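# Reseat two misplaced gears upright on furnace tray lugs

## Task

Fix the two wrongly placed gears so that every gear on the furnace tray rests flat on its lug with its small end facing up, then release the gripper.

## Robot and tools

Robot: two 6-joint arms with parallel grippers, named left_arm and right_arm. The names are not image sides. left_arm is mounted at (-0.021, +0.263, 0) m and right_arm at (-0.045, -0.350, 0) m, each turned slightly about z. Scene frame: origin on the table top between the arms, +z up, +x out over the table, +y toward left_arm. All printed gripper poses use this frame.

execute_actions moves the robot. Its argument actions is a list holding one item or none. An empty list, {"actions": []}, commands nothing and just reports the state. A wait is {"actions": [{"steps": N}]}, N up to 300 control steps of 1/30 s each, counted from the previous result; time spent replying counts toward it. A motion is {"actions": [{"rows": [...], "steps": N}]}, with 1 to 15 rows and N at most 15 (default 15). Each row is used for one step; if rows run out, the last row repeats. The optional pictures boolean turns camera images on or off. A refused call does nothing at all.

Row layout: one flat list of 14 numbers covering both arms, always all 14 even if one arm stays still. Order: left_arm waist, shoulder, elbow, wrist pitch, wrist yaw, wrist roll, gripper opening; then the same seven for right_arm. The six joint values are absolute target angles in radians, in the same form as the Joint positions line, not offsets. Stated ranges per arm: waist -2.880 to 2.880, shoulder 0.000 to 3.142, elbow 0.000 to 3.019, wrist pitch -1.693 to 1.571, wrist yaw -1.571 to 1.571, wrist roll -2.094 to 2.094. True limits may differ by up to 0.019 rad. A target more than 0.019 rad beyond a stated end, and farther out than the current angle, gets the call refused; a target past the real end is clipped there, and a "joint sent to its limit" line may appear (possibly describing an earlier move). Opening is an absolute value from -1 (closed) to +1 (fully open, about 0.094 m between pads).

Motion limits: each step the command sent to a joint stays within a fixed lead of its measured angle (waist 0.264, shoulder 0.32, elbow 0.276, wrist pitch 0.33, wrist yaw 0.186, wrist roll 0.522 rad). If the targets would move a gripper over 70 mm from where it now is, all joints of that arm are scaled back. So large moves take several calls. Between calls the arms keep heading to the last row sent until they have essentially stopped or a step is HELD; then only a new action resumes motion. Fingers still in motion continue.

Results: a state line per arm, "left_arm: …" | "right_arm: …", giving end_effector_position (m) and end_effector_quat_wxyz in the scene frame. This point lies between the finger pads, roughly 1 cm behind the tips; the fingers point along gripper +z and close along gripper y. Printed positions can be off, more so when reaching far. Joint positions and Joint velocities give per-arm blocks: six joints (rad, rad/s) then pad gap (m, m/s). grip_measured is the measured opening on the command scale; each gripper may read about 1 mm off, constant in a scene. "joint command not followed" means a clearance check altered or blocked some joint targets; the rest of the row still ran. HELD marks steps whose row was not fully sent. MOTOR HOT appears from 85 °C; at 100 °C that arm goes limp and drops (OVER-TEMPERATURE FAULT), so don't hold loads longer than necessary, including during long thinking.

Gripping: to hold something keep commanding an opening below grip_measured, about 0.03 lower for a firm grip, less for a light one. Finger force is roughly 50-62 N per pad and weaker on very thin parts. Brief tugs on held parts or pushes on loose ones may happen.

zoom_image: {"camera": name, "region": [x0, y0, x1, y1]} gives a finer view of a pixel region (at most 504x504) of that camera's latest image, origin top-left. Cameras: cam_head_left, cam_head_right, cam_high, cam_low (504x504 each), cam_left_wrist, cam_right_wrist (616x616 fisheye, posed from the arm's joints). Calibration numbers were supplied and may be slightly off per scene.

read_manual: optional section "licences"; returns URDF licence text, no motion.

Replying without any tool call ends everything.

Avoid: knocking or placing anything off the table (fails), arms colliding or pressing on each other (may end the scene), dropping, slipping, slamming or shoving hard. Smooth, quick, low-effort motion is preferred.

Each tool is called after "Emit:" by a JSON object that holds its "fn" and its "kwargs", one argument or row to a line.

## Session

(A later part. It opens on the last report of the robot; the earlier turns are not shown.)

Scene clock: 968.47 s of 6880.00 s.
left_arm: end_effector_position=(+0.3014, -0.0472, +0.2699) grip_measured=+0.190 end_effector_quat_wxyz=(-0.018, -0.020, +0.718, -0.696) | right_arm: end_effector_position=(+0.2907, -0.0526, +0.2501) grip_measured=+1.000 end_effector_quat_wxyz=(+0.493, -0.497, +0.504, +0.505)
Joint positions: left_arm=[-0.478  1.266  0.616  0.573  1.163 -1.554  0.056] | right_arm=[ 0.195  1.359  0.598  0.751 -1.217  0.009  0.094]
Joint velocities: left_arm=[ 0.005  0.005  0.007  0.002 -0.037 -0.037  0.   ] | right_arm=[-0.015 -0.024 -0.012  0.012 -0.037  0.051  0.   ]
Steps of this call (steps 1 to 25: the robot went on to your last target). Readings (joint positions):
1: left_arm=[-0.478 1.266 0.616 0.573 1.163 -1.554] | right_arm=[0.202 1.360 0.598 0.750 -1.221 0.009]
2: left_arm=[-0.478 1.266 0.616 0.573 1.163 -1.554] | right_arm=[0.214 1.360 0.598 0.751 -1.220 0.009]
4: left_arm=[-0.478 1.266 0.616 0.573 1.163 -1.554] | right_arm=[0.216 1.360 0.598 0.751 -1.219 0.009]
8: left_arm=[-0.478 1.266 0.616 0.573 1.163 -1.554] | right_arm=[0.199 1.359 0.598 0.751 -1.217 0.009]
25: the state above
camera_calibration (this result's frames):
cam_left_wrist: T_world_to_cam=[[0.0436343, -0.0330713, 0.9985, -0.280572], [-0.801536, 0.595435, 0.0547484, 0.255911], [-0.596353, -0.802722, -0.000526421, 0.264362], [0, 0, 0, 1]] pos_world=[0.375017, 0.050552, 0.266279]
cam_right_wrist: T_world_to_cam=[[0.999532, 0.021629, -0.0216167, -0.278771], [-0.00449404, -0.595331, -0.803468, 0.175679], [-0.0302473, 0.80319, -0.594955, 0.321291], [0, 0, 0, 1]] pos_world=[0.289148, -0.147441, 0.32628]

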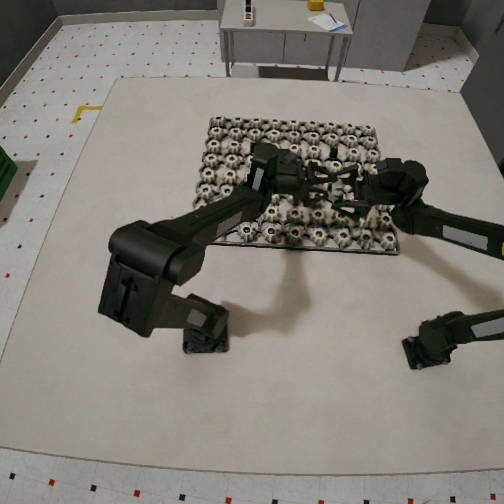

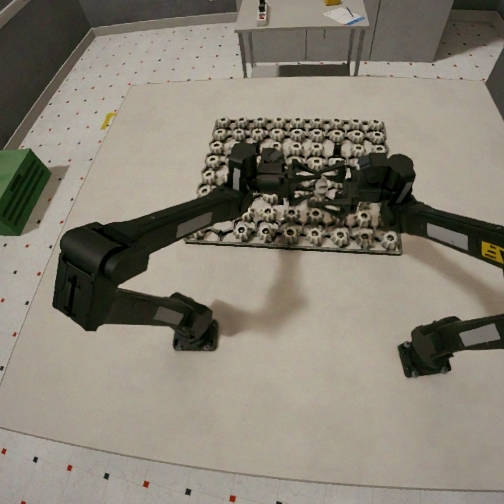

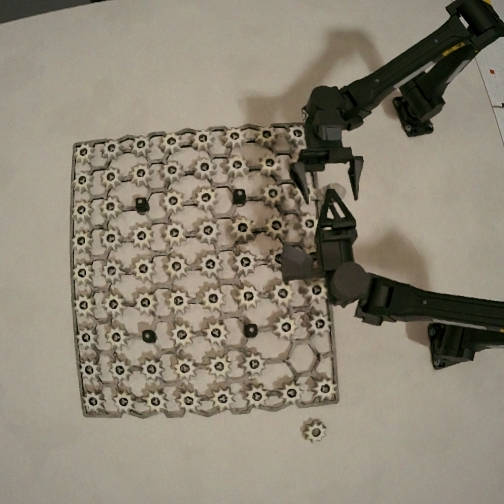

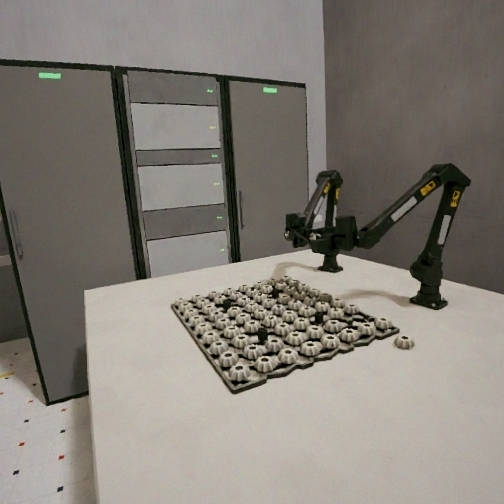

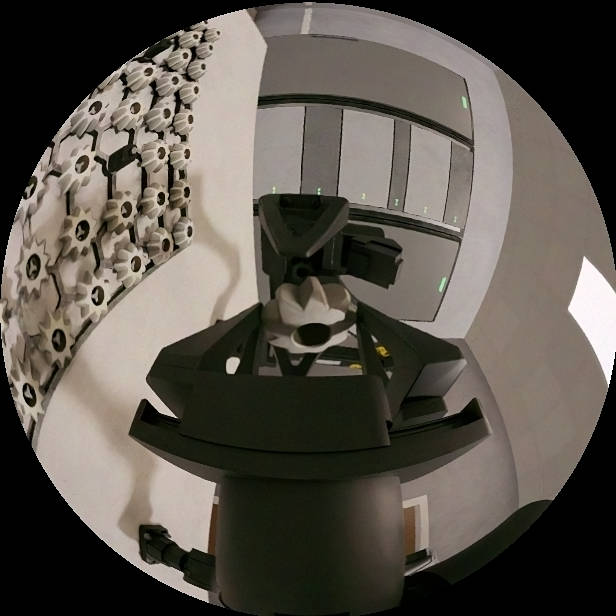

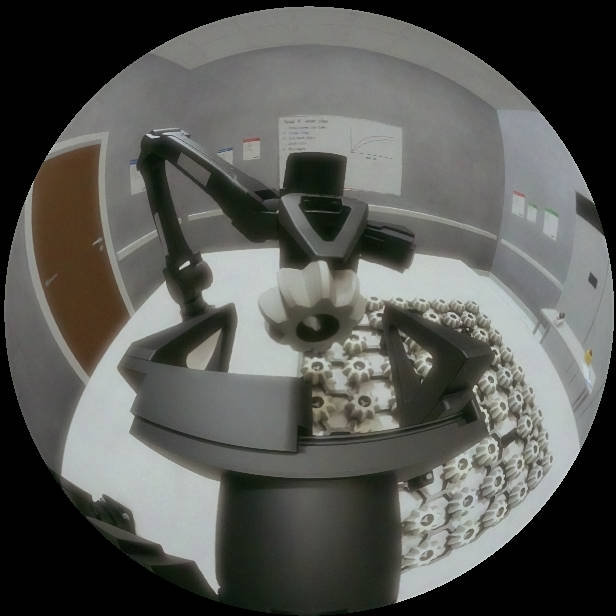

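Emit:
{"fn": "execute_actions", "kwargs": {
  "actions": [
    {"rows": [[-0.47,1.244,0.66,0.6,1.166,-1.57,0.1, 0.222,1.325,0.61,0.75,-1.185,0,1],[-0.47,1.244,0.66,0.6,1.166,-1.57,0.1, 0.222,1.325,0.61,0.75,-1.185,0,1],[-0.47,1.244,0.66,0.6,1.166,-1.57,0.1, 0.222,1.325,0.61,0.75,-1.185,0,1],[-0.47,1.244,0.66,0.6,1.166,-1.57,0.1, 0.222,1.325,0.61,0.75,-1.185,0,1],[-0.47,1.244,0.66,0.6,1.166,-1.57,0.1, 0.222,1.325,0.61,0.75,-1.185,0,1],[-0.47,1.244,0.66,0.6,1.166,-1.57,0.1, 0.222,1.325,0.61,0.75,-1.185,0,1],[-0.47,1.244,0.66,0.6,1.166,-1.57,0.1, 0.222,1.325,0.61,0.75,-1.185,0,1],[-0.47,1.244,0.66,0.6,1.166,-1.57,0.1, 0.222,1.325,0.61,0.75,-1.185,0,1],[-0.47,1.244,0.66,0.6,1.166,-1.57,0.1, 0.222,1.325,0.61,0.75,-1.185,0,1],[-0.47,1.244,0.66,0.6,1.166,-1.57,0.1, 0.222,1.325,0.61,0.75,-1.185,0,0.1]]}
  ],
  "pictures": false
}}

Emit:
{"fn": "execute_actions", "kwargs": {
  "actions": [
    {"steps": 12}
  ]
}}

Scene clock: 983.40 s of 6880.00 s.
left_arm: end_effector_position=(+0.2978, -0.0480, +0.2705) grip_measured=+0.190 end_effector_quat_wxyz=(-0.024, -0.013, +0.717, -0.696) | right_arm: end_effector_position=(+0.2888, -0.0468, +0.2603) grip_measured=+0.199 end_effector_quat_wxyz=(+0.507, -0.495, +0.502, +0.496)
Joint positions: left_arm=[-0.48   1.265  0.616  0.574  1.178 -1.554  0.056] | right_arm=[ 0.216  1.334  0.598  0.751 -1.174  0.009  0.056]
Joint velocities: left_arm=[-0.005 -0.005 -0.002  0.007 -0.081  0.007  0.   ] | right_arm=[ 0.005 -0.024 -0.002  0.012 -0.051  0.11   0.   ]
Steps of this call (steps 1 to 15: the robot went on to your last target; steps 16 to 90: nothing new was sent; then 11.43 s passed at rest; steps 91 to 105: all 15 steps of this action). Readings (joint positions):
91: left_arm=[-0.478 1.266 0.616 0.573 1.163 -1.554] | right_arm=[0.197 1.358 0.598 0.751 -1.203 0.009]
92: left_arm=[-0.478 1.266 0.616 0.573 1.163 -1.554] | right_arm=[0.200 1.356 0.598 0.751 -1.193 0.009]
94: left_arm=[-0.478 1.266 0.616 0.573 1.163 -1.554] | right_arm=[0.209 1.348 0.598 0.751 -1.188 0.009]
98: left_arm=[-0.478 1.266 0.616 0.573 1.163 -1.554] | right_arm=[0.218 1.335 0.598 0.751 -1.188 0.009]
105: the state above

Scene clock: 983.80 s of 6880.00 s.
left_arm: end_effector_position=(+0.2978, -0.0480, +0.2705) grip_measured=+0.190 end_effector_quat_wxyz=(-0.024, -0.013, +0.717, -0.696) | right_arm: end_effector_position=(+0.2888, -0.0468, +0.2603) grip_measured=+0.199 end_effector_quat_wxyz=(+0.507, -0.495, +0.502, +0.496)
Joint positions: left_arm=[-0.48   1.265  0.616  0.574  1.178 -1.554  0.056] | right_arm=[ 0.216  1.334  0.598  0.751 -1.174  0.009  0.056]
Joint velocities: left_arm=[-0.005 -0.015  0.017  0.002  0.007  0.007 -0.001] | right_arm=[ 0.005 -0.015  0.002 -0.017 -0.022 -0.007 -0.   ]
Steps of this call (steps 1 to 12: the robot went on to your last target). Readings (joint positions):
1: left_arm=[-0.480 1.265 0.616 0.574 1.178 -1.554] | right_arm=[0.216 1.334 0.598 0.751 -1.174 0.009]
2: left_arm=[-0.480 1.265 0.616 0.574 1.178 -1.554] | right_arm=[0.216 1.334 0.598 0.751 -1.174 0.009]
4: left_arm=[-0.480 1.265 0.616 0.574 1.178 -1.554] | right_arm=[0.216 1.334 0.598 0.751 -1.174 0.009]
8: left_arm=[-0.480 1.265 0.616 0.574 1.178 -1.554] | right_arm=[0.216 1.334 0.598 0.751 -1.174 0.009]
12: the state above
camera_calibration (this result's frames):
cam_left_wrist: T_world_to_cam=[[0.0421096, -0.0321575, 0.998595, -0.280566], [-0.790576, 0.610067, 0.0529835, 0.251387], [-0.610914, -0.791697, 0.000266772, 0.266219], [0, 0, 0, 1]] pos_world=[0.373192, 0.0483797, 0.266782]
cam_right_wrist: T_world_to_cam=[[0.999997, -0.000787039, 0.00227198, -0.284276], [0.00137547, -0.587784, -0.809017, 0.187452], [0.00197216, 0.809018, -0.587781, 0.311727], [0, 0, 0, 1]] pos_world=[0.283403, -0.142235, 0.335525]

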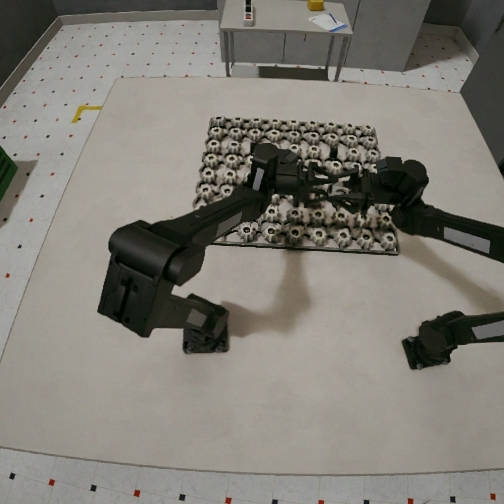

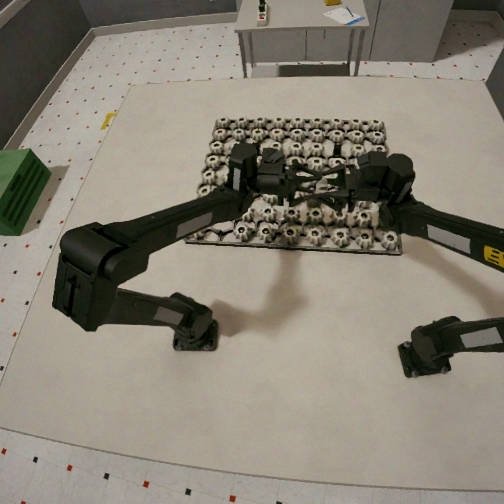

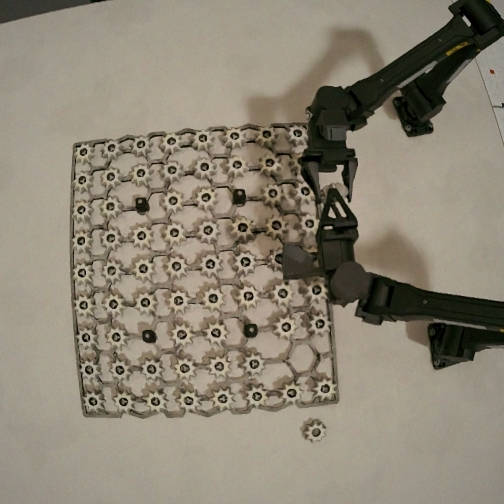

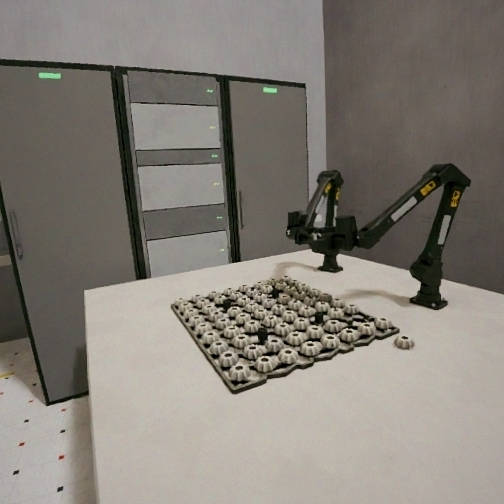

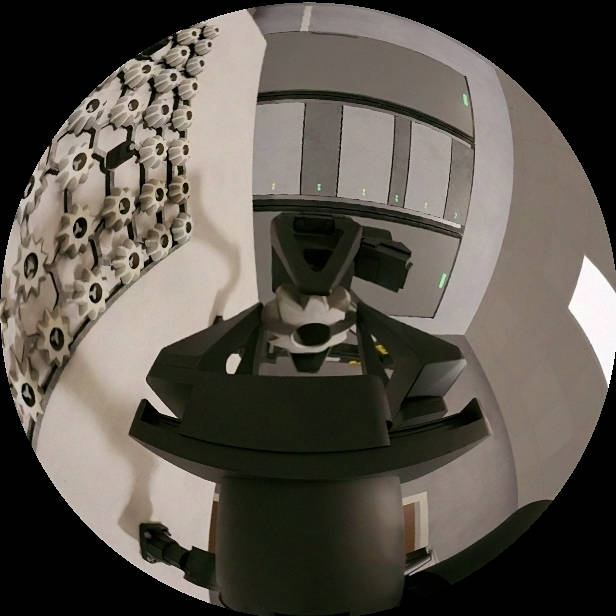

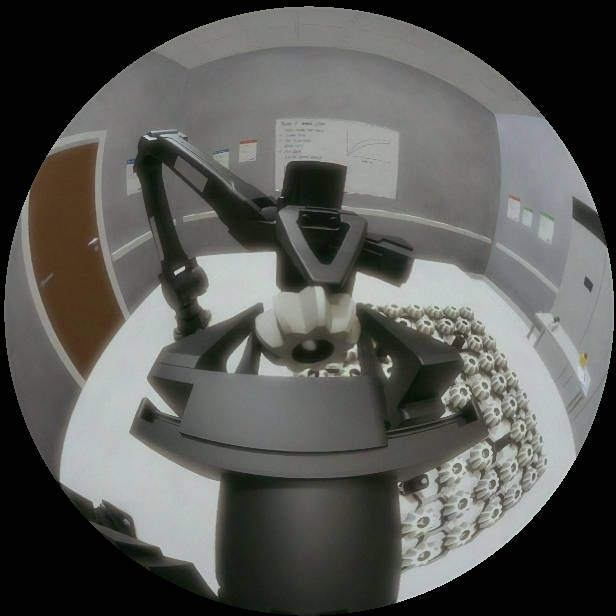

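Emit:
{"fn": "execute_actions", "kwargs": {
  "actions": [
    {"rows": [[-0.47,1.244,0.66,0.6,1.166,-1.57,1, 0.222,1.325,0.61,0.75,-1.185,0,0.1],[-0.47,1.244,0.66,0.6,1.166,-1.57,1, 0.222,1.325,0.61,0.75,-1.185,0,0.1],[-0.47,1.244,0.66,0.6,1.166,-1.57,1, 0.222,1.325,0.61,0.75,-1.185,0,0.1],[-0.47,1.244,0.66,0.6,1.166,-1.57,1, 0.222,1.325,0.61,0.75,-1.185,0,0.1],[-0.47,1.244,0.66,0.6,1.166,-1.57,1, 0.222,1.325,0.61,0.75,-1.185,0,0.1],[-0.47,1.244,0.66,0.6,1.166,-1.57,1, 0.222,1.325,0.61,0.75,-1.185,0,0.1],[-0.1,1.244,0.66,0.6,1.5,-1.57,1, 0.222,1.325,0.61,0.75,-1.185,0,0.1]]}
  ],
  "pictures": false
}}

Emit:
{"fn": "execute_actions", "kwargs": {
  "actions": [
    {"rows": [[0.345,1.2,1.05,-0.9,0.5,0.78,0.6, 0.222,1.2,0.9,0.0,-0.6,0,0.1]]}
  ],
  "pictures": false
}}

Emit:
{"fn": "execute_actions", "kwargs": {
  "actions": [
    {"rows": [[0.345,1.35,1.05,-1.05,0,0.78,0.6, 0.845,1.2,1.05,-0.9,0,0,0.1]]}
  ],
  "pictures": false
}}

Emit:
{"fn": "execute_actions", "kwargs": {
  "actions": [
    {"steps": 15}
  ],
  "pictures": false
}}

Emit:
{"fn": "execute_actions", "kwargs": {
  "actions": [
    {"rows": [[0.345,1.47,1.01,-1.09,0,0.78,0.6, 0.845,1.32,1.0,-1.0,0,0,0.1],[0.345,1.47,1.01,-1.09,0,0.78,0.6, 0.845,1.32,1.0,-1.0,0,0,0.1],[0.345,1.47,1.01,-1.09,0,0.78,0.6, 0.845,1.32,1.0,-1.0,0,0,0.1],[0.345,1.47,1.01,-1.09,0,0.78,0.6, 0.845,1.32,1.0,-1.0,0,0,0.1],[0.345,1.47,1.01,-1.09,0,0.78,0.6, 0.845,1.32,1.0,-1.0,0,0,0.1],[0.345,1.47,1.01,-1.09,0,0.78,0.6, 0.845,1.42,0.955,-1.07,0,0,0.1]]}
  ],
  "pictures": false
}}

Emit:
{"fn": "execute_actions", "kwargs": {
  "actions": [
    {"rows": [[0.345,1.51,0.96,-1.0,0,0.78,0.6, 0.845,1.47,0.905,-0.985,0,0,0.1],[0.345,1.51,0.96,-1.0,0,0.78,0.6, 0.845,1.47,0.905,-0.985,0,0,0.1],[0.345,1.51,0.96,-1.0,0,0.78,0.6, 0.845,1.47,0.905,-0.985,0,0,0.1],[0.345,1.51,0.96,-1.0,0,0.78,0.6, 0.845,1.47,0.905,-0.985,0,0,0.1],[0.345,1.51,0.96,-1.0,0,0.78,0.6, 0.845,1.47,0.905,-0.985,0,0,0.1],[0.345,1.55,0.93,-0.93,0,0.78,0.6, 0.845,1.505,0.885,-0.93,0,0,0.1],[0.345,1.55,0.93,-0.93,0,0.78,0.6, 0.845,1.505,0.885,-0.93,0,0,0.1],[0.345,1.55,0.93,-0.93,0,0.78,0.6, 0.845,1.505,0.885,-0.93,0,0,0.1],[0.345,1.55,0.93,-0.93,0,0.78,0.6, 0.845,1.505,0.885,-0.93,0,0,0.1],[0.345,1.55,0.93,-0.93,0,0.78,0.6, 0.845,1.505,0.885,-0.93,0,0,0.1],[0.345,1.585,0.907,-0.885,0,0.78,0.6, 0.845,1.54,0.865,-0.88,0,0,0.1]]}
  ],
  "pictures": false
}}

Emit:
{"fn": "execute_actions", "kwargs": {
  "actions": [
    {"steps": 15}
  ]
}}

Scene clock: 1027.07 s of 6880.00 s.
left_arm: end_effector_position=(+0.3418, +0.0908, +0.2780) grip_measured=+1.000 end_effector_quat_wxyz=(+0.012, -0.042, +0.707, -0.705) | right_arm: end_effector_position=(+0.2861, -0.0468, +0.2587) grip_measured=+0.199 end_effector_quat_wxyz=(+0.503, -0.498, +0.500, +0.499)
Joint positions: left_arm=[-0.074  1.258  0.617  0.584  1.493 -1.555  0.094] | right_arm=[ 0.217  1.334  0.595  0.751 -1.184  0.009  0.056]
Joint velocities: left_arm=[ 0.591 -0.005 -0.002  0.007 -0.051  0.051  0.   ] | right_arm=[ 0.005 -0.015 -0.002 -0.007  0.081 -0.066  0.   ]
Steps of this call (steps 1 to 15: the robot went on to your last target; steps 16 to 90: nothing new was sent; then 39.77 s passed at rest; steps 91 to 105: all 15 steps of this action). Readings (joint positions):
91: left_arm=[-0.480 1.265 0.616 0.574 1.176 -1.554] | right_arm=[0.216 1.334 0.598 0.751 -1.176 0.009]
92: left_arm=[-0.480 1.265 0.616 0.577 1.171 -1.554] | right_arm=[0.217 1.334 0.597 0.751 -1.181 0.009]
94: left_arm=[-0.479 1.262 0.617 0.582 1.169 -1.555] | right_arm=[0.217 1.334 0.595 0.751 -1.184 0.009]
98: left_arm=[-0.432 1.259 0.616 0.583 1.306 -1.555] | right_arm=[0.217 1.334 0.595 0.751 -1.184 0.009]
105: the state above

Scene clock: 1027.57 s of 6880.00 s.
left_arm: end_effector_position=(+0.4868, +0.3656, +0.2939) grip_measured=+0.602 end_effector_quat_wxyz=(+0.398, -0.328, +0.774, -0.367) | right_arm: end_effector_position=(+0.3922, -0.0709, +0.2853) grip_measured=+0.199 end_effector_quat_wxyz=(+0.479, -0.310, +0.746, +0.343)
Joint positions: left_arm=[ 0.334  1.24   0.958 -0.275  0.669 -0.777  0.075] | right_arm=[ 0.218  1.22   0.832  0.01  -0.6    0.008  0.056]
Joint velocities: left_arm=[ 0.317 -0.19   1.009 -3.094 -2.498  2.821 -0.001] | right_arm=[-0.015 -0.151  0.007 -0.09  -0.051  0.037  0.   ]
Steps of this call (steps 1 to 15: all 15 steps of this action). Readings (joint positions):
1: left_arm=[-0.053 1.256 0.621 0.559 1.461 -1.525] | right_arm=[0.218 1.329 0.599 0.721 -1.149 0.008]
2: left_arm=[-0.028 1.254 0.632 0.513 1.421 -1.486] | right_arm=[0.220 1.322 0.609 0.661 -1.100 0.008]
4: left_arm=[0.036 1.254 0.664 0.424 1.341 -1.410] | right_arm=[0.220 1.308 0.643 0.547 -1.001 0.008]
8: left_arm=[0.176 1.253 0.744 0.247 1.174 -1.252] | right_arm=[0.221 1.273 0.740 0.257 -0.733 0.008]
15: the state above

Scene clock: 1028.07 s of 6880.00 s.
left_arm: end_effector_position=(+0.3632, +0.4361, +0.1518) grip_measured=+0.602 end_effector_quat_wxyz=(+0.090, +0.072, +0.992, +0.047) | right_arm: end_effector_position=(+0.1636, +0.0187, +0.1826) grip_measured=+0.199 end_effector_quat_wxyz=(+0.177, -0.489, +0.847, +0.111)
Joint positions: left_arm=[ 0.352  1.364  1.037 -1.042  0.003  0.57   0.075] | right_arm=[ 0.888  1.22   0.948 -0.878 -0.012  0.007  0.056]
Joint velocities: left_arm=[ 0.015 -0.005 -0.032 -0.032  0.051  1.311 -0.   ] | right_arm=[ 0.474 -0.005  0.017 -0.422 -0.066 -0.11   0.001]
Steps of this call (steps 1 to 15: all 15 steps of this action). Readings (joint positions):
1: left_arm=[0.344 1.240 0.989 -0.379 0.570 -0.679] | right_arm=[0.230 1.216 0.839 -0.025 -0.550 0.008]
2: left_arm=[0.350 1.245 1.018 -0.480 0.470 -0.582] | right_arm=[0.253 1.214 0.854 -0.089 -0.483 0.008]
4: left_arm=[0.352 1.271 1.049 -0.680 0.272 -0.389] | right_arm=[0.331 1.215 0.883 -0.217 -0.356 0.008]
8: left_arm=[0.352 1.337 1.041 -0.993 0.012 -0.003] | right_arm=[0.545 1.217 0.926 -0.490 -0.101 0.008]
15: the state above

Scene clock: 1028.57 s of 6880.00 s.
left_arm: end_effector_position=(+0.3631, +0.4360, +0.1517) grip_measured=+0.602 end_effector_quat_wxyz=(+0.085, +0.165, +0.981, +0.055) | right_arm: end_effector_position=(+0.1847, +0.0102, +0.1921) grip_measured=+0.199 end_effector_quat_wxyz=(+0.185, -0.467, +0.858, +0.102)
Joint positions: left_arm=[ 0.352  1.364  1.037 -1.042  0.003  0.758  0.075] | right_arm=[ 0.841  1.22   0.972 -0.897  0.     0.007  0.056]
Joint velocities: left_arm=[-0.015  0.015 -0.007 -0.017 -0.007 -0.022 -0.001] | right_arm=[-0.005  0.005 -0.017 -0.002  0.051 -0.007 -0.   ]
Steps of this call (steps 1 to 15: the robot went on to your last target). Readings (joint positions):
1: left_arm=[0.352 1.364 1.037 -1.042 0.003 0.609] | right_arm=[0.897 1.220 0.949 -0.889 -0.012 0.007]
2: left_arm=[0.352 1.364 1.037 -1.042 0.003 0.641] | right_arm=[0.896 1.220 0.951 -0.894 -0.011 0.007]
4: left_arm=[0.352 1.364 1.037 -1.042 0.003 0.686] | right_arm=[0.878 1.220 0.956 -0.897 -0.006 0.007]
8: left_arm=[0.352 1.364 1.037 -1.042 0.003 0.733] | right_arm=[0.843 1.220 0.970 -0.897 0.000 0.007]
15: the state above

Scene clock: 1029.07 s of 6880.00 s.
left_arm: end_effector_position=(+0.3432, +0.4271, +0.0954) grip_measured=+0.602 end_effector_quat_wxyz=(+0.008, +0.169, +0.985, +0.004) | right_arm: end_effector_position=(+0.1519, -0.0414, +0.0694) grip_measured=+0.199 end_effector_quat_wxyz=(-0.019, -0.478, +0.878, -0.010)
Joint positions: left_arm=[ 0.352  1.478  1.009 -1.083  0.002  0.765  0.075] | right_arm=[ 0.841  1.469  0.921 -1.065  0.     0.007  0.056]
Joint velocities: left_arm=[ 0.005 -0.005  0.002 -0.017  0.007 -0.037 -0.001] | right_arm=[-0.015 -0.083 -0.012 -0.027 -0.051 -0.081 -0.   ]
Steps of this call (steps 1 to 15: all 15 steps of this action). Readings (joint positions):
1: left_arm=[0.352 1.369 1.036 -1.048 0.003 0.760] | right_arm=[0.841 1.227 0.973 -0.913 0.000 0.007]
2: left_arm=[0.352 1.378 1.036 -1.059 0.003 0.761] | right_arm=[0.841 1.238 0.978 -0.940 0.000 0.007]
4: left_arm=[0.352 1.411 1.031 -1.073 0.003 0.763] | right_arm=[0.841 1.276 0.978 -0.976 0.000 0.007]
8: left_arm=[0.352 1.471 1.014 -1.081 0.002 0.764] | right_arm=[0.841 1.382 0.968 -1.034 0.000 0.007]
15: the state above

Scene clock: 1029.57 s of 6880.00 s.
left_arm: end_effector_position=(+0.3403, +0.4258, +0.0305) grip_measured=+0.602 end_effector_quat_wxyz=(+0.007, +0.170, +0.985, +0.003) | right_arm: end_effector_position=(+0.1543, -0.0375, +0.0215) grip_measured=+0.199 end_effector_quat_wxyz=(-0.008, -0.478, +0.878, -0.004)
Joint positions: left_arm=[ 0.352  1.571  0.916 -0.9    0.002  0.766  0.075] | right_arm=[ 0.841  1.548  0.857 -0.898  0.     0.007  0.056]
Joint velocities: left_arm=[-0.015  0.161 -0.09   0.061 -0.037 -0.007 -0.001] | right_arm=[-0.005  0.19  -0.085  0.09   0.037 -0.037  0.   ]
Steps of this call (steps 1 to 15: all 15 steps of this action). Readings (joint positions):
1: left_arm=[0.352 1.478 1.005 -1.070 0.002 0.765] | right_arm=[0.841 1.468 0.918 -1.054 0.000 0.007]
2: left_arm=[0.352 1.478 0.997 -1.045 0.002 0.765] | right_arm=[0.841 1.467 0.914 -1.032 0.000 0.007]
4: left_arm=[0.352 1.484 0.981 -1.020 0.002 0.765] | right_arm=[0.841 1.469 0.905 -1.006 0.000 0.007]
8: left_arm=[0.352 1.508 0.950 -0.962 0.002 0.766] | right_arm=[0.841 1.486 0.885 -0.960 0.000 0.007]
15: the state above

Scene clock: 1030.07 s of 6880.00 s.
left_arm: end_effector_position=(+0.3385, +0.4250, +0.0261) grip_measured=+0.602 end_effector_quat_wxyz=(+0.004, +0.170, +0.985, +0.001) | right_arm: end_effector_position=(+0.1526, -0.0402, +0.0161) grip_measured=+0.199 end_effector_quat_wxyz=(-0.013, -0.478, +0.878, -0.007)
Joint positions: left_arm=[ 0.352  1.579  0.911 -0.895  0.002  0.766  0.075] | right_arm=[ 0.841  1.558  0.85  -0.893  0.     0.007  0.056]
Joint velocities: left_arm=[ 0.005 -0.005  0.002  0.007  0.051 -0.022 -0.001] | right_arm=[-0.015 -0.005  0.002  0.002  0.037 -0.037 -0.   ]
Steps of this call (steps 1 to 15: the robot went on to your last target). Readings (joint positions):
1: left_arm=[0.352 1.576 0.913 -0.899 0.002 0.766] | right_arm=[0.841 1.553 0.854 -0.896 0.000 0.007]
2: left_arm=[0.352 1.579 0.912 -0.898 0.002 0.766] | right_arm=[0.841 1.557 0.852 -0.896 0.000 0.007]
4: left_arm=[0.352 1.579 0.911 -0.897 0.002 0.766] | right_arm=[0.841 1.558 0.850 -0.896 0.000 0.007]
8: left_arm=[0.352 1.579 0.911 -0.895 0.002 0.766] | right_arm=[0.841 1.558 0.850 -0.893 0.000 0.007]
15: the state above
camera_calibration (this result's frames):
cam_left_wrist: T_world_to_cam=[[-0.344016, -0.938942, -0.00642856, 0.51926], [-0.757438, 0.273456, 0.592882, 0.125665], [-0.554924, 0.20883, -0.805264, 0.242499], [0, 0, 0, 1]] pos_world=[0.408385, 0.40255, 0.124109]
cam_right_wrist: T_world_to_cam=[[0.837891, -0.545594, -0.0163183, -0.144337], [-0.421269, -0.665393, 0.616267, 0.03237], [-0.347089, -0.50949, -0.787368, 0.166576], [0, 0, 0, 1]] pos_world=[0.192392, 0.0276584, 0.108853]

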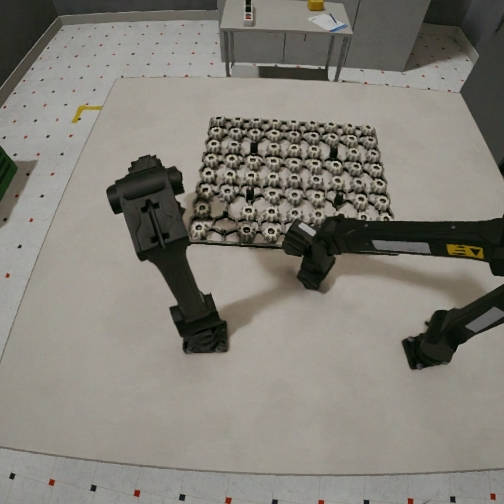

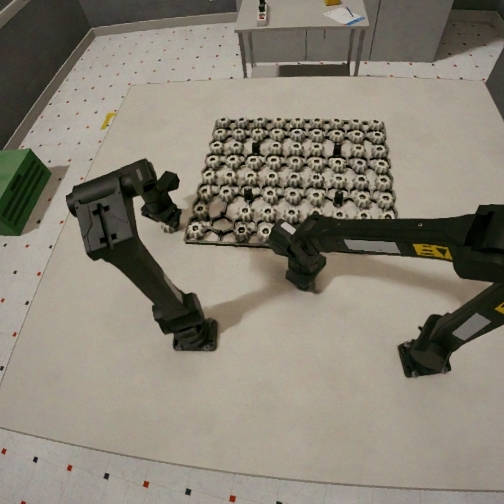

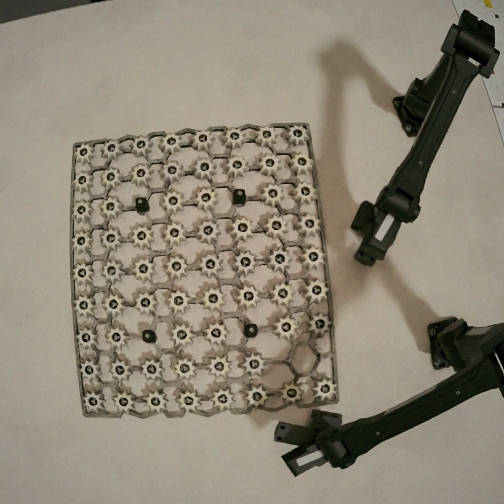

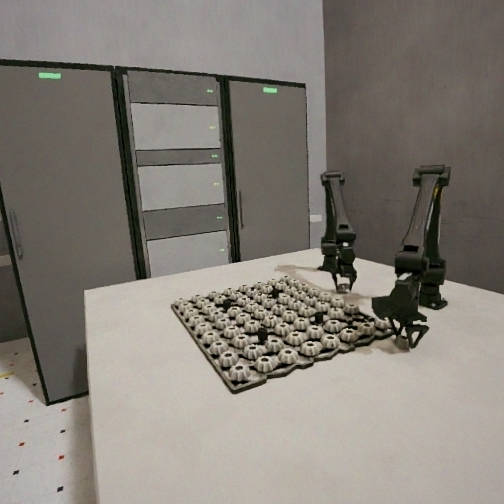

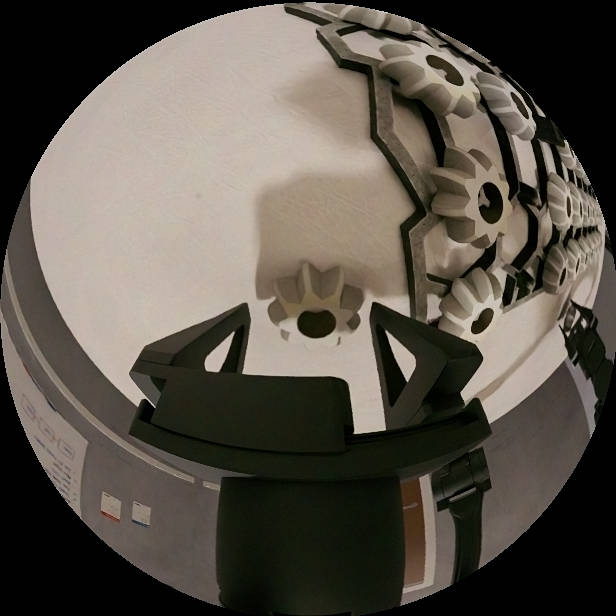

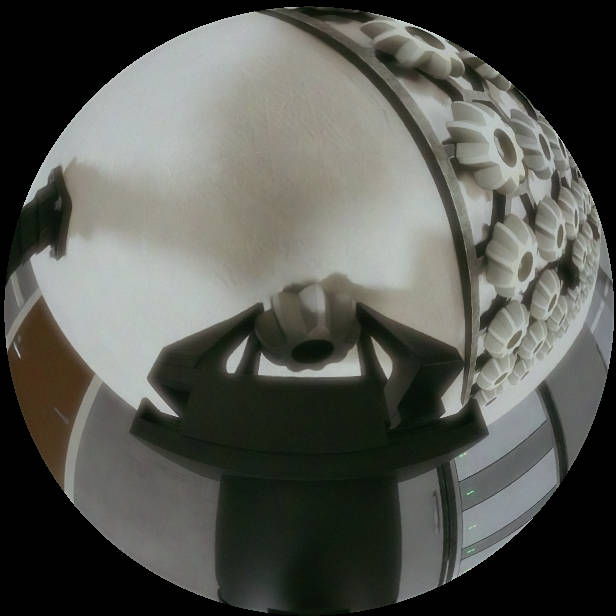

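Emit:
{"fn": "execute_actions", "kwargs": {
  "actions": [
    {"rows": [[0.33,1.605,0.895,-0.85,0,0.78,0.6, 0.845,1.55,0.855,-0.885,0,0,0.6],[0.33,1.605,0.895,-0.85,0,0.78,0.6, 0.845,1.55,0.855,-0.885,0,0,0.6],[0.33,1.605,0.895,-0.85,0,0.78,0.6, 0.845,1.55,0.855,-0.885,0,0,0.6],[0.33,1.605,0.895,-0.85,0,0.78,0.6, 0.845,1.55,0.855,-0.885,0,0,0.6],[0.33,1.605,0.895,-0.85,0,0.78,0.6, 0.845,1.55,0.855,-0.885,0,0,0.6],[0.33,1.605,0.895,-0.85,0,0.78,0.6, 0.845,1.4,1.0,-1.08,0,0,0.6],[0.33,1.605,0.895,-0.85,0,0.78,0.6, 0.845,1.4,1.0,-1.08,0,0,0.6],[0.33,1.605,0.895,-0.85,0,0.78,0.6, 0.845,1.4,1.0,-1.08,0,0,0.6],[0.33,1.605,0.895,-0.85,0,0.78,0.6, 0.845,1.4,1.0,-1.08,0,0,0.6],[0.33,1.605,0.895,-0.85,0,0.78,0.1, 0.845,1.4,1.0,-1.08,0,0,0.6]]}
  ],
  "pictures": false
}}

Emit:
{"fn": "execute_actions", "kwargs": {
  "actions": [
    {"rows": [[0.33,1.56,0.97,-0.95,0,0.78,0.1, -0.6,1.2,1.0,-1.08,0,0,1],[0.33,1.56,0.97,-0.95,0,0.78,0.1, -0.6,1.2,1.0,-1.08,0,0,1],[0.33,1.56,0.97,-0.95,0,0.78,0.1, -0.6,1.2,1.0,-1.08,0,0,1],[0.33,1.56,0.97,-0.95,0,0.78,0.1, -0.6,1.2,1.0,-1.08,0,0,1],[0.33,1.51,1.085,-1.09,0,0.78,0.1, -0.6,1.2,1.0,-1.08,0,0,1]]}
  ],
  "pictures": false
}}

Emit:
{"fn": "execute_actions", "kwargs": {
  "actions": [
    {"rows": [[-0.131,1.51,1.085,-1.09,0,0.78,0.1, -0.6,1.2,1.0,-1.08,0,0,1]]}
  ],
  "pictures": false
}}

Emit:
{"fn": "execute_actions", "kwargs": {
  "actions": [
    {"steps": 25}
  ]
}}

Scene clock: 1062.77 s of 6880.00 s.
left_arm: end_effector_position=(+0.3454, +0.4214, +0.0218) grip_measured=+0.108 end_effector_quat_wxyz=(+0.013, +0.178, +0.984, +0.008) | right_arm: end_effector_position=(+0.1634, -0.0232, +0.1114) grip_measured=+0.598 end_effector_quat_wxyz=(+0.034, -0.478, +0.878, +0.019)
Joint positions: left_arm=[ 0.336  1.586  0.904 -0.859  0.001  0.766  0.052] | right_arm=[ 0.841  1.392  0.963 -1.063  0.     0.007  0.075]
Joint velocities: left_arm=[ 0.005 -0.015 -0.027  0.002 -0.051 -0.037 -0.   ] | right_arm=[-0.015 -0.308  0.3   -0.017  0.022 -0.051  0.001]
Steps of this call (steps 1 to 15: the robot went on to your last target; steps 16 to 90: nothing new was sent; then 29.20 s passed at rest; steps 91 to 105: all 15 steps of this action). Readings (joint positions):
91: left_arm=[0.351 1.579 0.910 -0.889 0.002 0.766] | right_arm=[0.841 1.558 0.850 -0.893 0.000 0.007]
92: left_arm=[0.349 1.579 0.908 -0.878 0.002 0.766] | right_arm=[0.841 1.558 0.850 -0.893 0.000 0.007]
94: left_arm=[0.344 1.582 0.906 -0.866 0.002 0.766] | right_arm=[0.841 1.558 0.850 -0.893 0.000 0.007]
98: left_arm=[0.337 1.586 0.905 -0.861 0.002 0.766] | right_arm=[0.841 1.529 0.873 -0.981 0.000 0.007]
105: the state above

Scene clock: 1063.27 s of 6880.00 s.
left_arm: end_effector_position=(+0.3553, +0.4258, +0.0841) grip_measured=+0.107 end_effector_quat_wxyz=(-0.000, +0.178, +0.984, -0.000) | right_arm: end_effector_position=(+0.3330, -0.2717, +0.1813) grip_measured=+1.000 end_effector_quat_wxyz=(+0.133, -0.098, +0.986, +0.015)
Joint positions: left_arm=[ 0.336  1.531  1.035 -1.076  0.001  0.766  0.052] | right_arm=[ 0.041  1.206  0.968 -1.065 -0.002  0.007  0.094]
Joint velocities: left_arm=[-0.015 -0.122  0.081  0.012  0.007  0.022 -0.   ] | right_arm=[-2.007 -0.024 -0.002 -0.007 -0.051 -0.007  0.   ]
Steps of this call (steps 1 to 15: all 15 steps of this action). Readings (joint positions):
1: left_arm=[0.336 1.586 0.907 -0.871 0.001 0.766] | right_arm=[0.832 1.376 0.968 -1.063 -0.003 0.007]
2: left_arm=[0.336 1.586 0.912 -0.896 0.001 0.766] | right_arm=[0.811 1.357 0.968 -1.063 -0.005 0.007]
4: left_arm=[0.336 1.583 0.915 -0.926 0.001 0.766] | right_arm=[0.733 1.314 0.968 -1.065 -0.005 0.007]
8: left_arm=[0.336 1.573 0.963 -1.045 0.001 0.766] | right_arm=[0.509 1.235 0.968 -1.065 -0.004 0.007]
15: the state above

Scene clock: 1063.77 s of 6880.00 s.
left_arm: end_effector_position=(+0.3864, +0.2175, +0.0866) grip_measured=+0.102 end_effector_quat_wxyz=(+0.001, +0.424, +0.905, -0.002) | right_arm: end_effector_position=(+0.2984, -0.5246, +0.1810) grip_measured=+1.000 end_effector_quat_wxyz=(+0.128, +0.233, +0.964, -0.032)
Joint positions: left_arm=[-0.182  1.526  1.037 -1.081  0.004  0.768  0.052] | right_arm=[-0.63   1.206  0.968 -1.069  0.004  0.007  0.094]
Joint velocities: left_arm=[ 0.171 -0.005 -0.002 -0.022  0.066 -0.066  0.   ] | right_arm=[ 0.337 -0.005  0.002 -0.022 -0.095 -0.051  0.   ]
Steps of this call (steps 1 to 15: all 15 steps of this action). Readings (joint positions):
1: left_arm=[0.326 1.528 1.035 -1.076 -0.005 0.766] | right_arm=[-0.027 1.206 0.968 -1.065 -0.002 0.007]
2: left_arm=[0.307 1.527 1.035 -1.076 -0.011 0.766] | right_arm=[-0.095 1.206 0.968 -1.065 -0.002 0.007]
4: left_arm=[0.233 1.527 1.035 -1.076 -0.011 0.766] | right_arm=[-0.232 1.206 0.968 -1.065 -0.001 0.007]
8: left_arm=[0.026 1.526 1.035 -1.076 -0.006 0.766] | right_arm=[-0.503 1.206 0.968 -1.065 -0.001 0.007]
15: the state above

Scene clock: 1064.60 s of 6880.00 s.
left_arm: end_effector_position=(+0.3881, +0.2397, +0.0866) grip_measured=+0.102 end_effector_quat_wxyz=(+0.000, +0.400, +0.916, -0.000) | right_arm: end_effector_position=(+0.3040, -0.5130, +0.1810) grip_measured=+1.000 end_effector_quat_wxyz=(+0.128, +0.217, +0.967, -0.029)
Joint positions: left_arm=[-0.129  1.526  1.037 -1.081  0.001  0.768  0.052] | right_arm=[-0.598  1.206  0.968 -1.069  0.001  0.007  0.094]
Joint velocities: left_arm=[ 0.005  0.005  0.002 -0.007 -0.051 -0.022 -0.001] | right_arm=[-0.005  0.005 -0.017  0.012  0.037  0.037  0.   ]
Steps of this call (steps 1 to 25: the robot went on to your last target). Readings (joint positions):
1: left_arm=[-0.174 1.526 1.037 -1.081 0.004 0.768] | right_arm=[-0.619 1.206 0.968 -1.069 0.003 0.007]
2: left_arm=[-0.164 1.526 1.037 -1.081 0.004 0.768] | right_arm=[-0.610 1.206 0.968 -1.069 0.002 0.007]
4: left_arm=[-0.144 1.526 1.037 -1.081 0.002 0.768] | right_arm=[-0.599 1.206 0.968 -1.069 0.001 0.007]
8: left_arm=[-0.129 1.526 1.037 -1.081 0.001 0.768] | right_arm=[-0.598 1.206 0.968 -1.069 0.001 0.007]
25: the state above
camera_calibration (this result's frames):
cam_left_wrist: T_world_to_cam=[[-0.740479, -0.672076, -0.00217234, 0.452332], [-0.539782, 0.592789, 0.597693, 0.0166226], [-0.400407, 0.443752, -0.801722, 0.240835], [0, 0, 0, 1]] pos_world=[0.440347, 0.187277, 0.18413]
cam_right_wrist: T_world_to_cam=[[-0.425595, -0.904746, -0.0174318, -0.326439], [-0.846228, 0.391096, 0.361858, 0.397166], [-0.320572, 0.168756, -0.93207, 0.474177], [0, 0, 0, 1]] pos_world=[0.34917, -0.530695, 0.292558]

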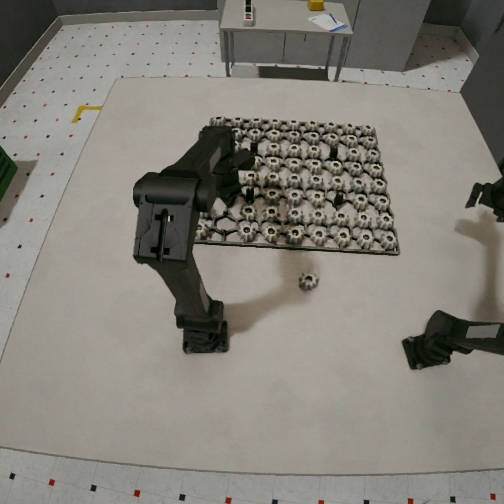

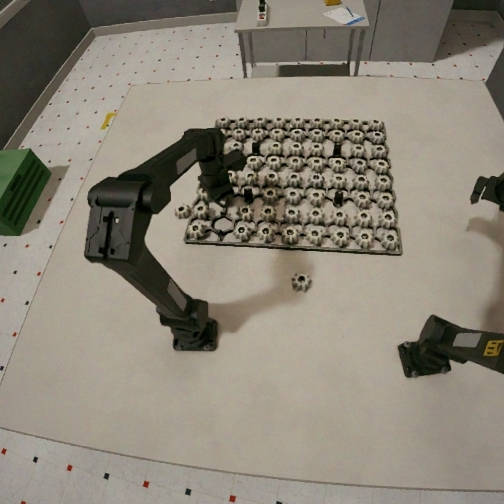

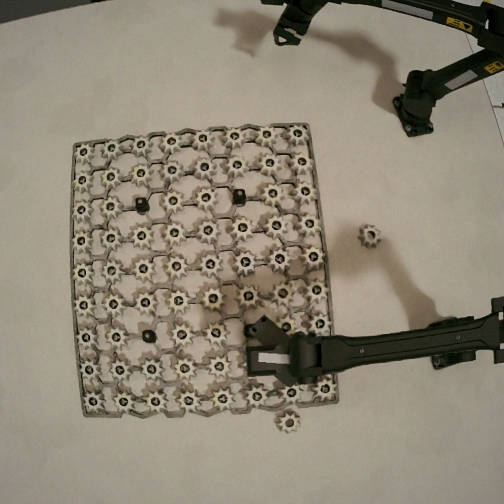

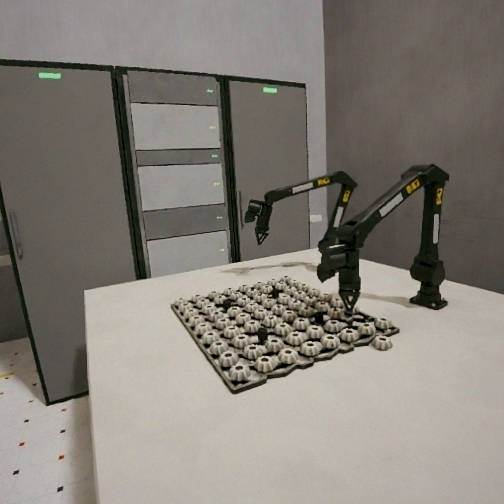

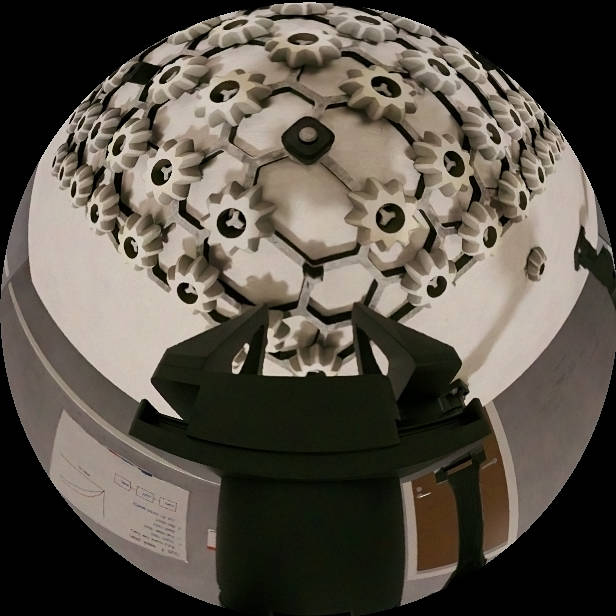

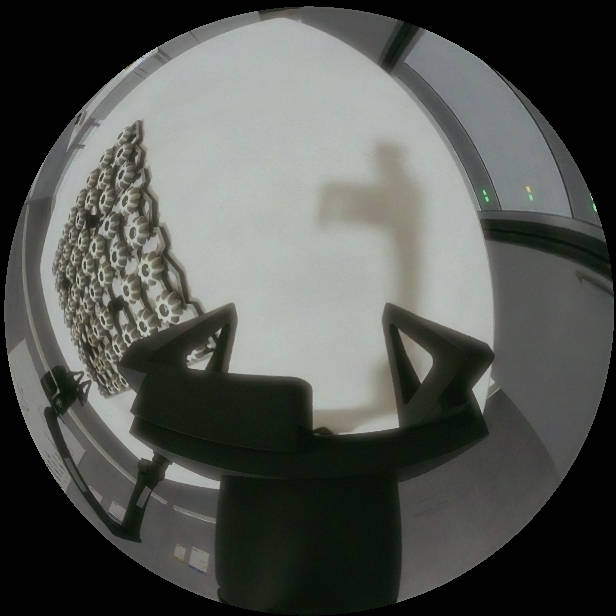

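Emit:
{"fn": "execute_actions", "kwargs": {
  "actions": [
    {"rows": [[-1.121,1.366,0.885,-1.08,0,0,1, -0.6,1.2,1.0,-1.08,0,0,1]]}
  ],
  "pictures": false
}}

Emit:
{"fn": "execute_actions", "kwargs": {
  "actions": [
    {"steps": 35}
  ]
}}

Scene clock: 1076.33 s of 6880.00 s.
left_arm: end_effector_position=(+0.2061, -0.0192, +0.0930) grip_measured=+1.000 end_effector_quat_wxyz=(+0.008, +0.483, +0.876, -0.002) | right_arm: end_effector_position=(+0.3040, -0.5130, +0.1810) grip_measured=+1.000 end_effector_quat_wxyz=(+0.128, +0.217, +0.967, -0.029)
Joint positions: left_arm=[-0.965  1.388  0.908 -1.074 -0.002  0.116  0.094] | right_arm=[-0.598  1.206  0.968 -1.069  0.001  0.007  0.094]
Joint velocities: left_arm=[-2.076 -0.005 -0.002 -0.012 -0.066 -0.549  0.   ] | right_arm=[-0.005 -0.015 -0.007  0.007 -0.037 -0.022  0.   ]
Steps of this call (steps 1 to 15: the robot went on to your last target; steps 16 to 90: nothing new was sent; then 8.23 s passed at rest; steps 91 to 105: all 15 steps of this action). Readings (joint positions):
91: left_arm=[-0.138 1.521 1.029 -1.078 -0.002 0.724] | right_arm=[-0.598 1.206 0.968 -1.069 0.001 0.007]
92: left_arm=[-0.158 1.507 1.009 -1.074 -0.005 0.666] | right_arm=[-0.598 1.206 0.968 -1.069 0.001 0.007]
94: left_arm=[-0.238 1.468 0.960 -1.074 -0.005 0.546] | right_arm=[-0.598 1.206 0.968 -1.069 0.001 0.007]
98: left_arm=[-0.478 1.407 0.910 -1.074 -0.004 0.315] | right_arm=[-0.598 1.206 0.968 -1.069 0.001 0.007]
105: the state above

Scene clock: 1077.50 s of 6880.00 s.
left_arm: end_effector_position=(+0.1565, -0.0460, +0.0896) grip_measured=+1.000 end_effector_quat_wxyz=(+0.002, +0.506, +0.862, -0.002) | right_arm: end_effector_position=(+0.3040, -0.5130, +0.1810) grip_measured=+1.000 end_effector_quat_wxyz=(+0.128, +0.217, +0.967, -0.029)
Joint positions: left_arm=[-1.12   1.384  0.894 -1.074  0.002  0.015  0.094] | right_arm=[-0.598  1.206  0.968 -1.069  0.001  0.007  0.094]
Joint velocities: left_arm=[-0.005 -0.005 -0.002 -0.002 -0.081  0.007  0.   ] | right_arm=[ 0.005 -0.015  0.017  0.002 -0.051 -0.081  0.   ]
Steps of this call (steps 1 to 30: the robot went on to your last target; steps 31 to 35: nothing new was sent). Readings (joint positions):
1: left_arm=[-1.033 1.388 0.908 -1.074 -0.001 0.097] | right_arm=[-0.598 1.206 0.968 -1.069 0.001 0.007]
2: left_arm=[-1.092 1.388 0.907 -1.074 0.002 0.081] | right_arm=[-0.598 1.206 0.968 -1.069 0.001 0.007]
4: left_arm=[-1.164 1.387 0.904 -1.074 0.005 0.059] | right_arm=[-0.598 1.206 0.968 -1.069 0.001 0.007]
8: left_arm=[-1.154 1.384 0.894 -1.074 0.004 0.034] | right_arm=[-0.598 1.206 0.968 -1.069 0.001 0.007]
35: the state above
All arms were judged still, so your last target was given up. Only a new action makes them travel on or press farther. Fingers that are still opening or closing keep moving.
camera_calibration (this result's frames):
cam_left_wrist: T_world_to_cam=[[-0.878073, -0.478525, -0.00123836, 0.11913], [-0.385746, 0.706292, 0.593592, 0.0405992], [-0.283174, 0.521695, -0.804765, 0.262771], [0, 0, 0, 1]] pos_world=[0.194675, -0.108755, 0.187517]
cam_right_wrist: T_world_to_cam=[[-0.425595, -0.904746, -0.0174318, -0.326439], [-0.846228, 0.391096, 0.361858, 0.397166], [-0.320572, 0.168756, -0.93207, 0.474177], [0, 0, 0, 1]] pos_world=[0.34917, -0.530695, 0.292558]

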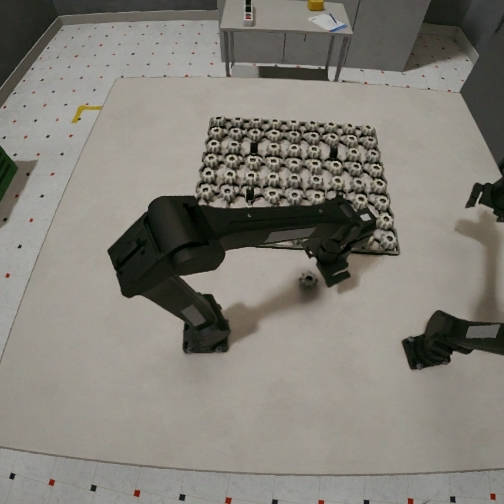

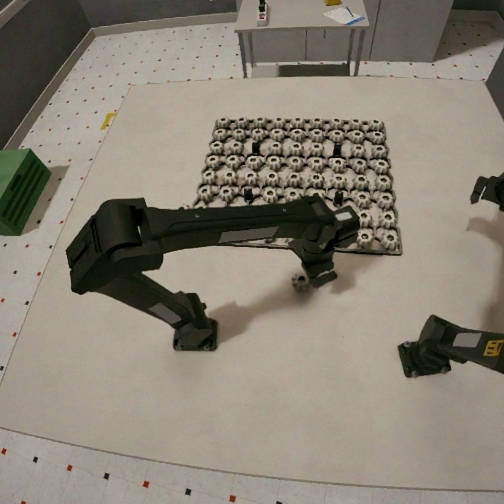

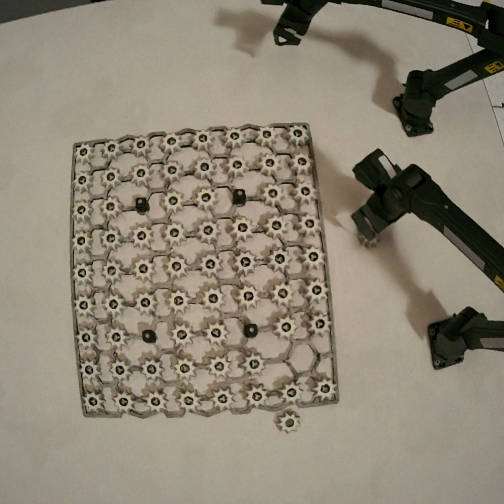

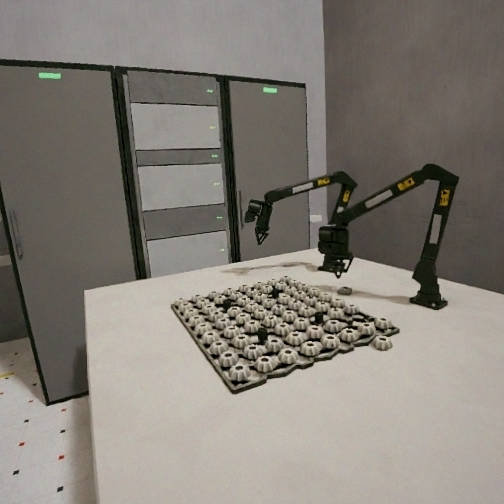

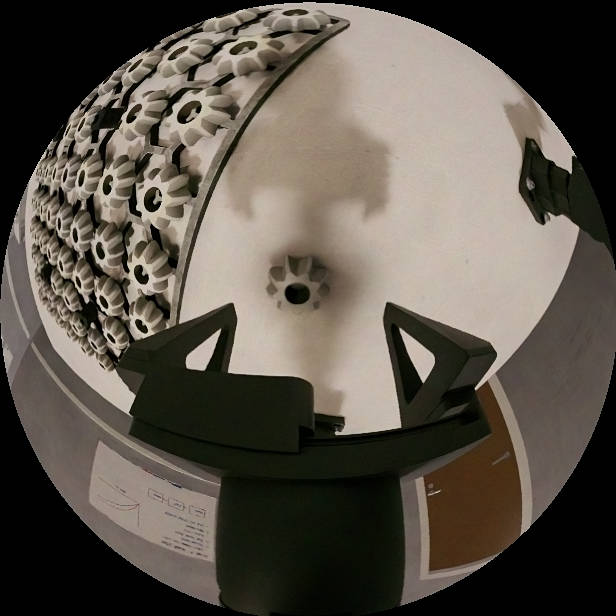

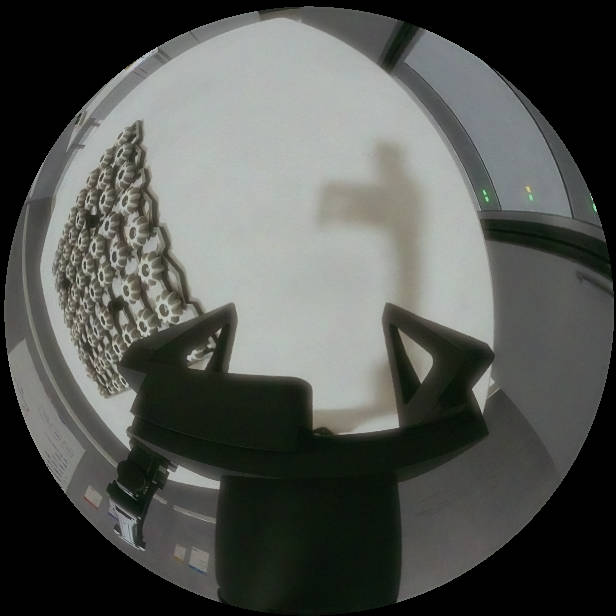

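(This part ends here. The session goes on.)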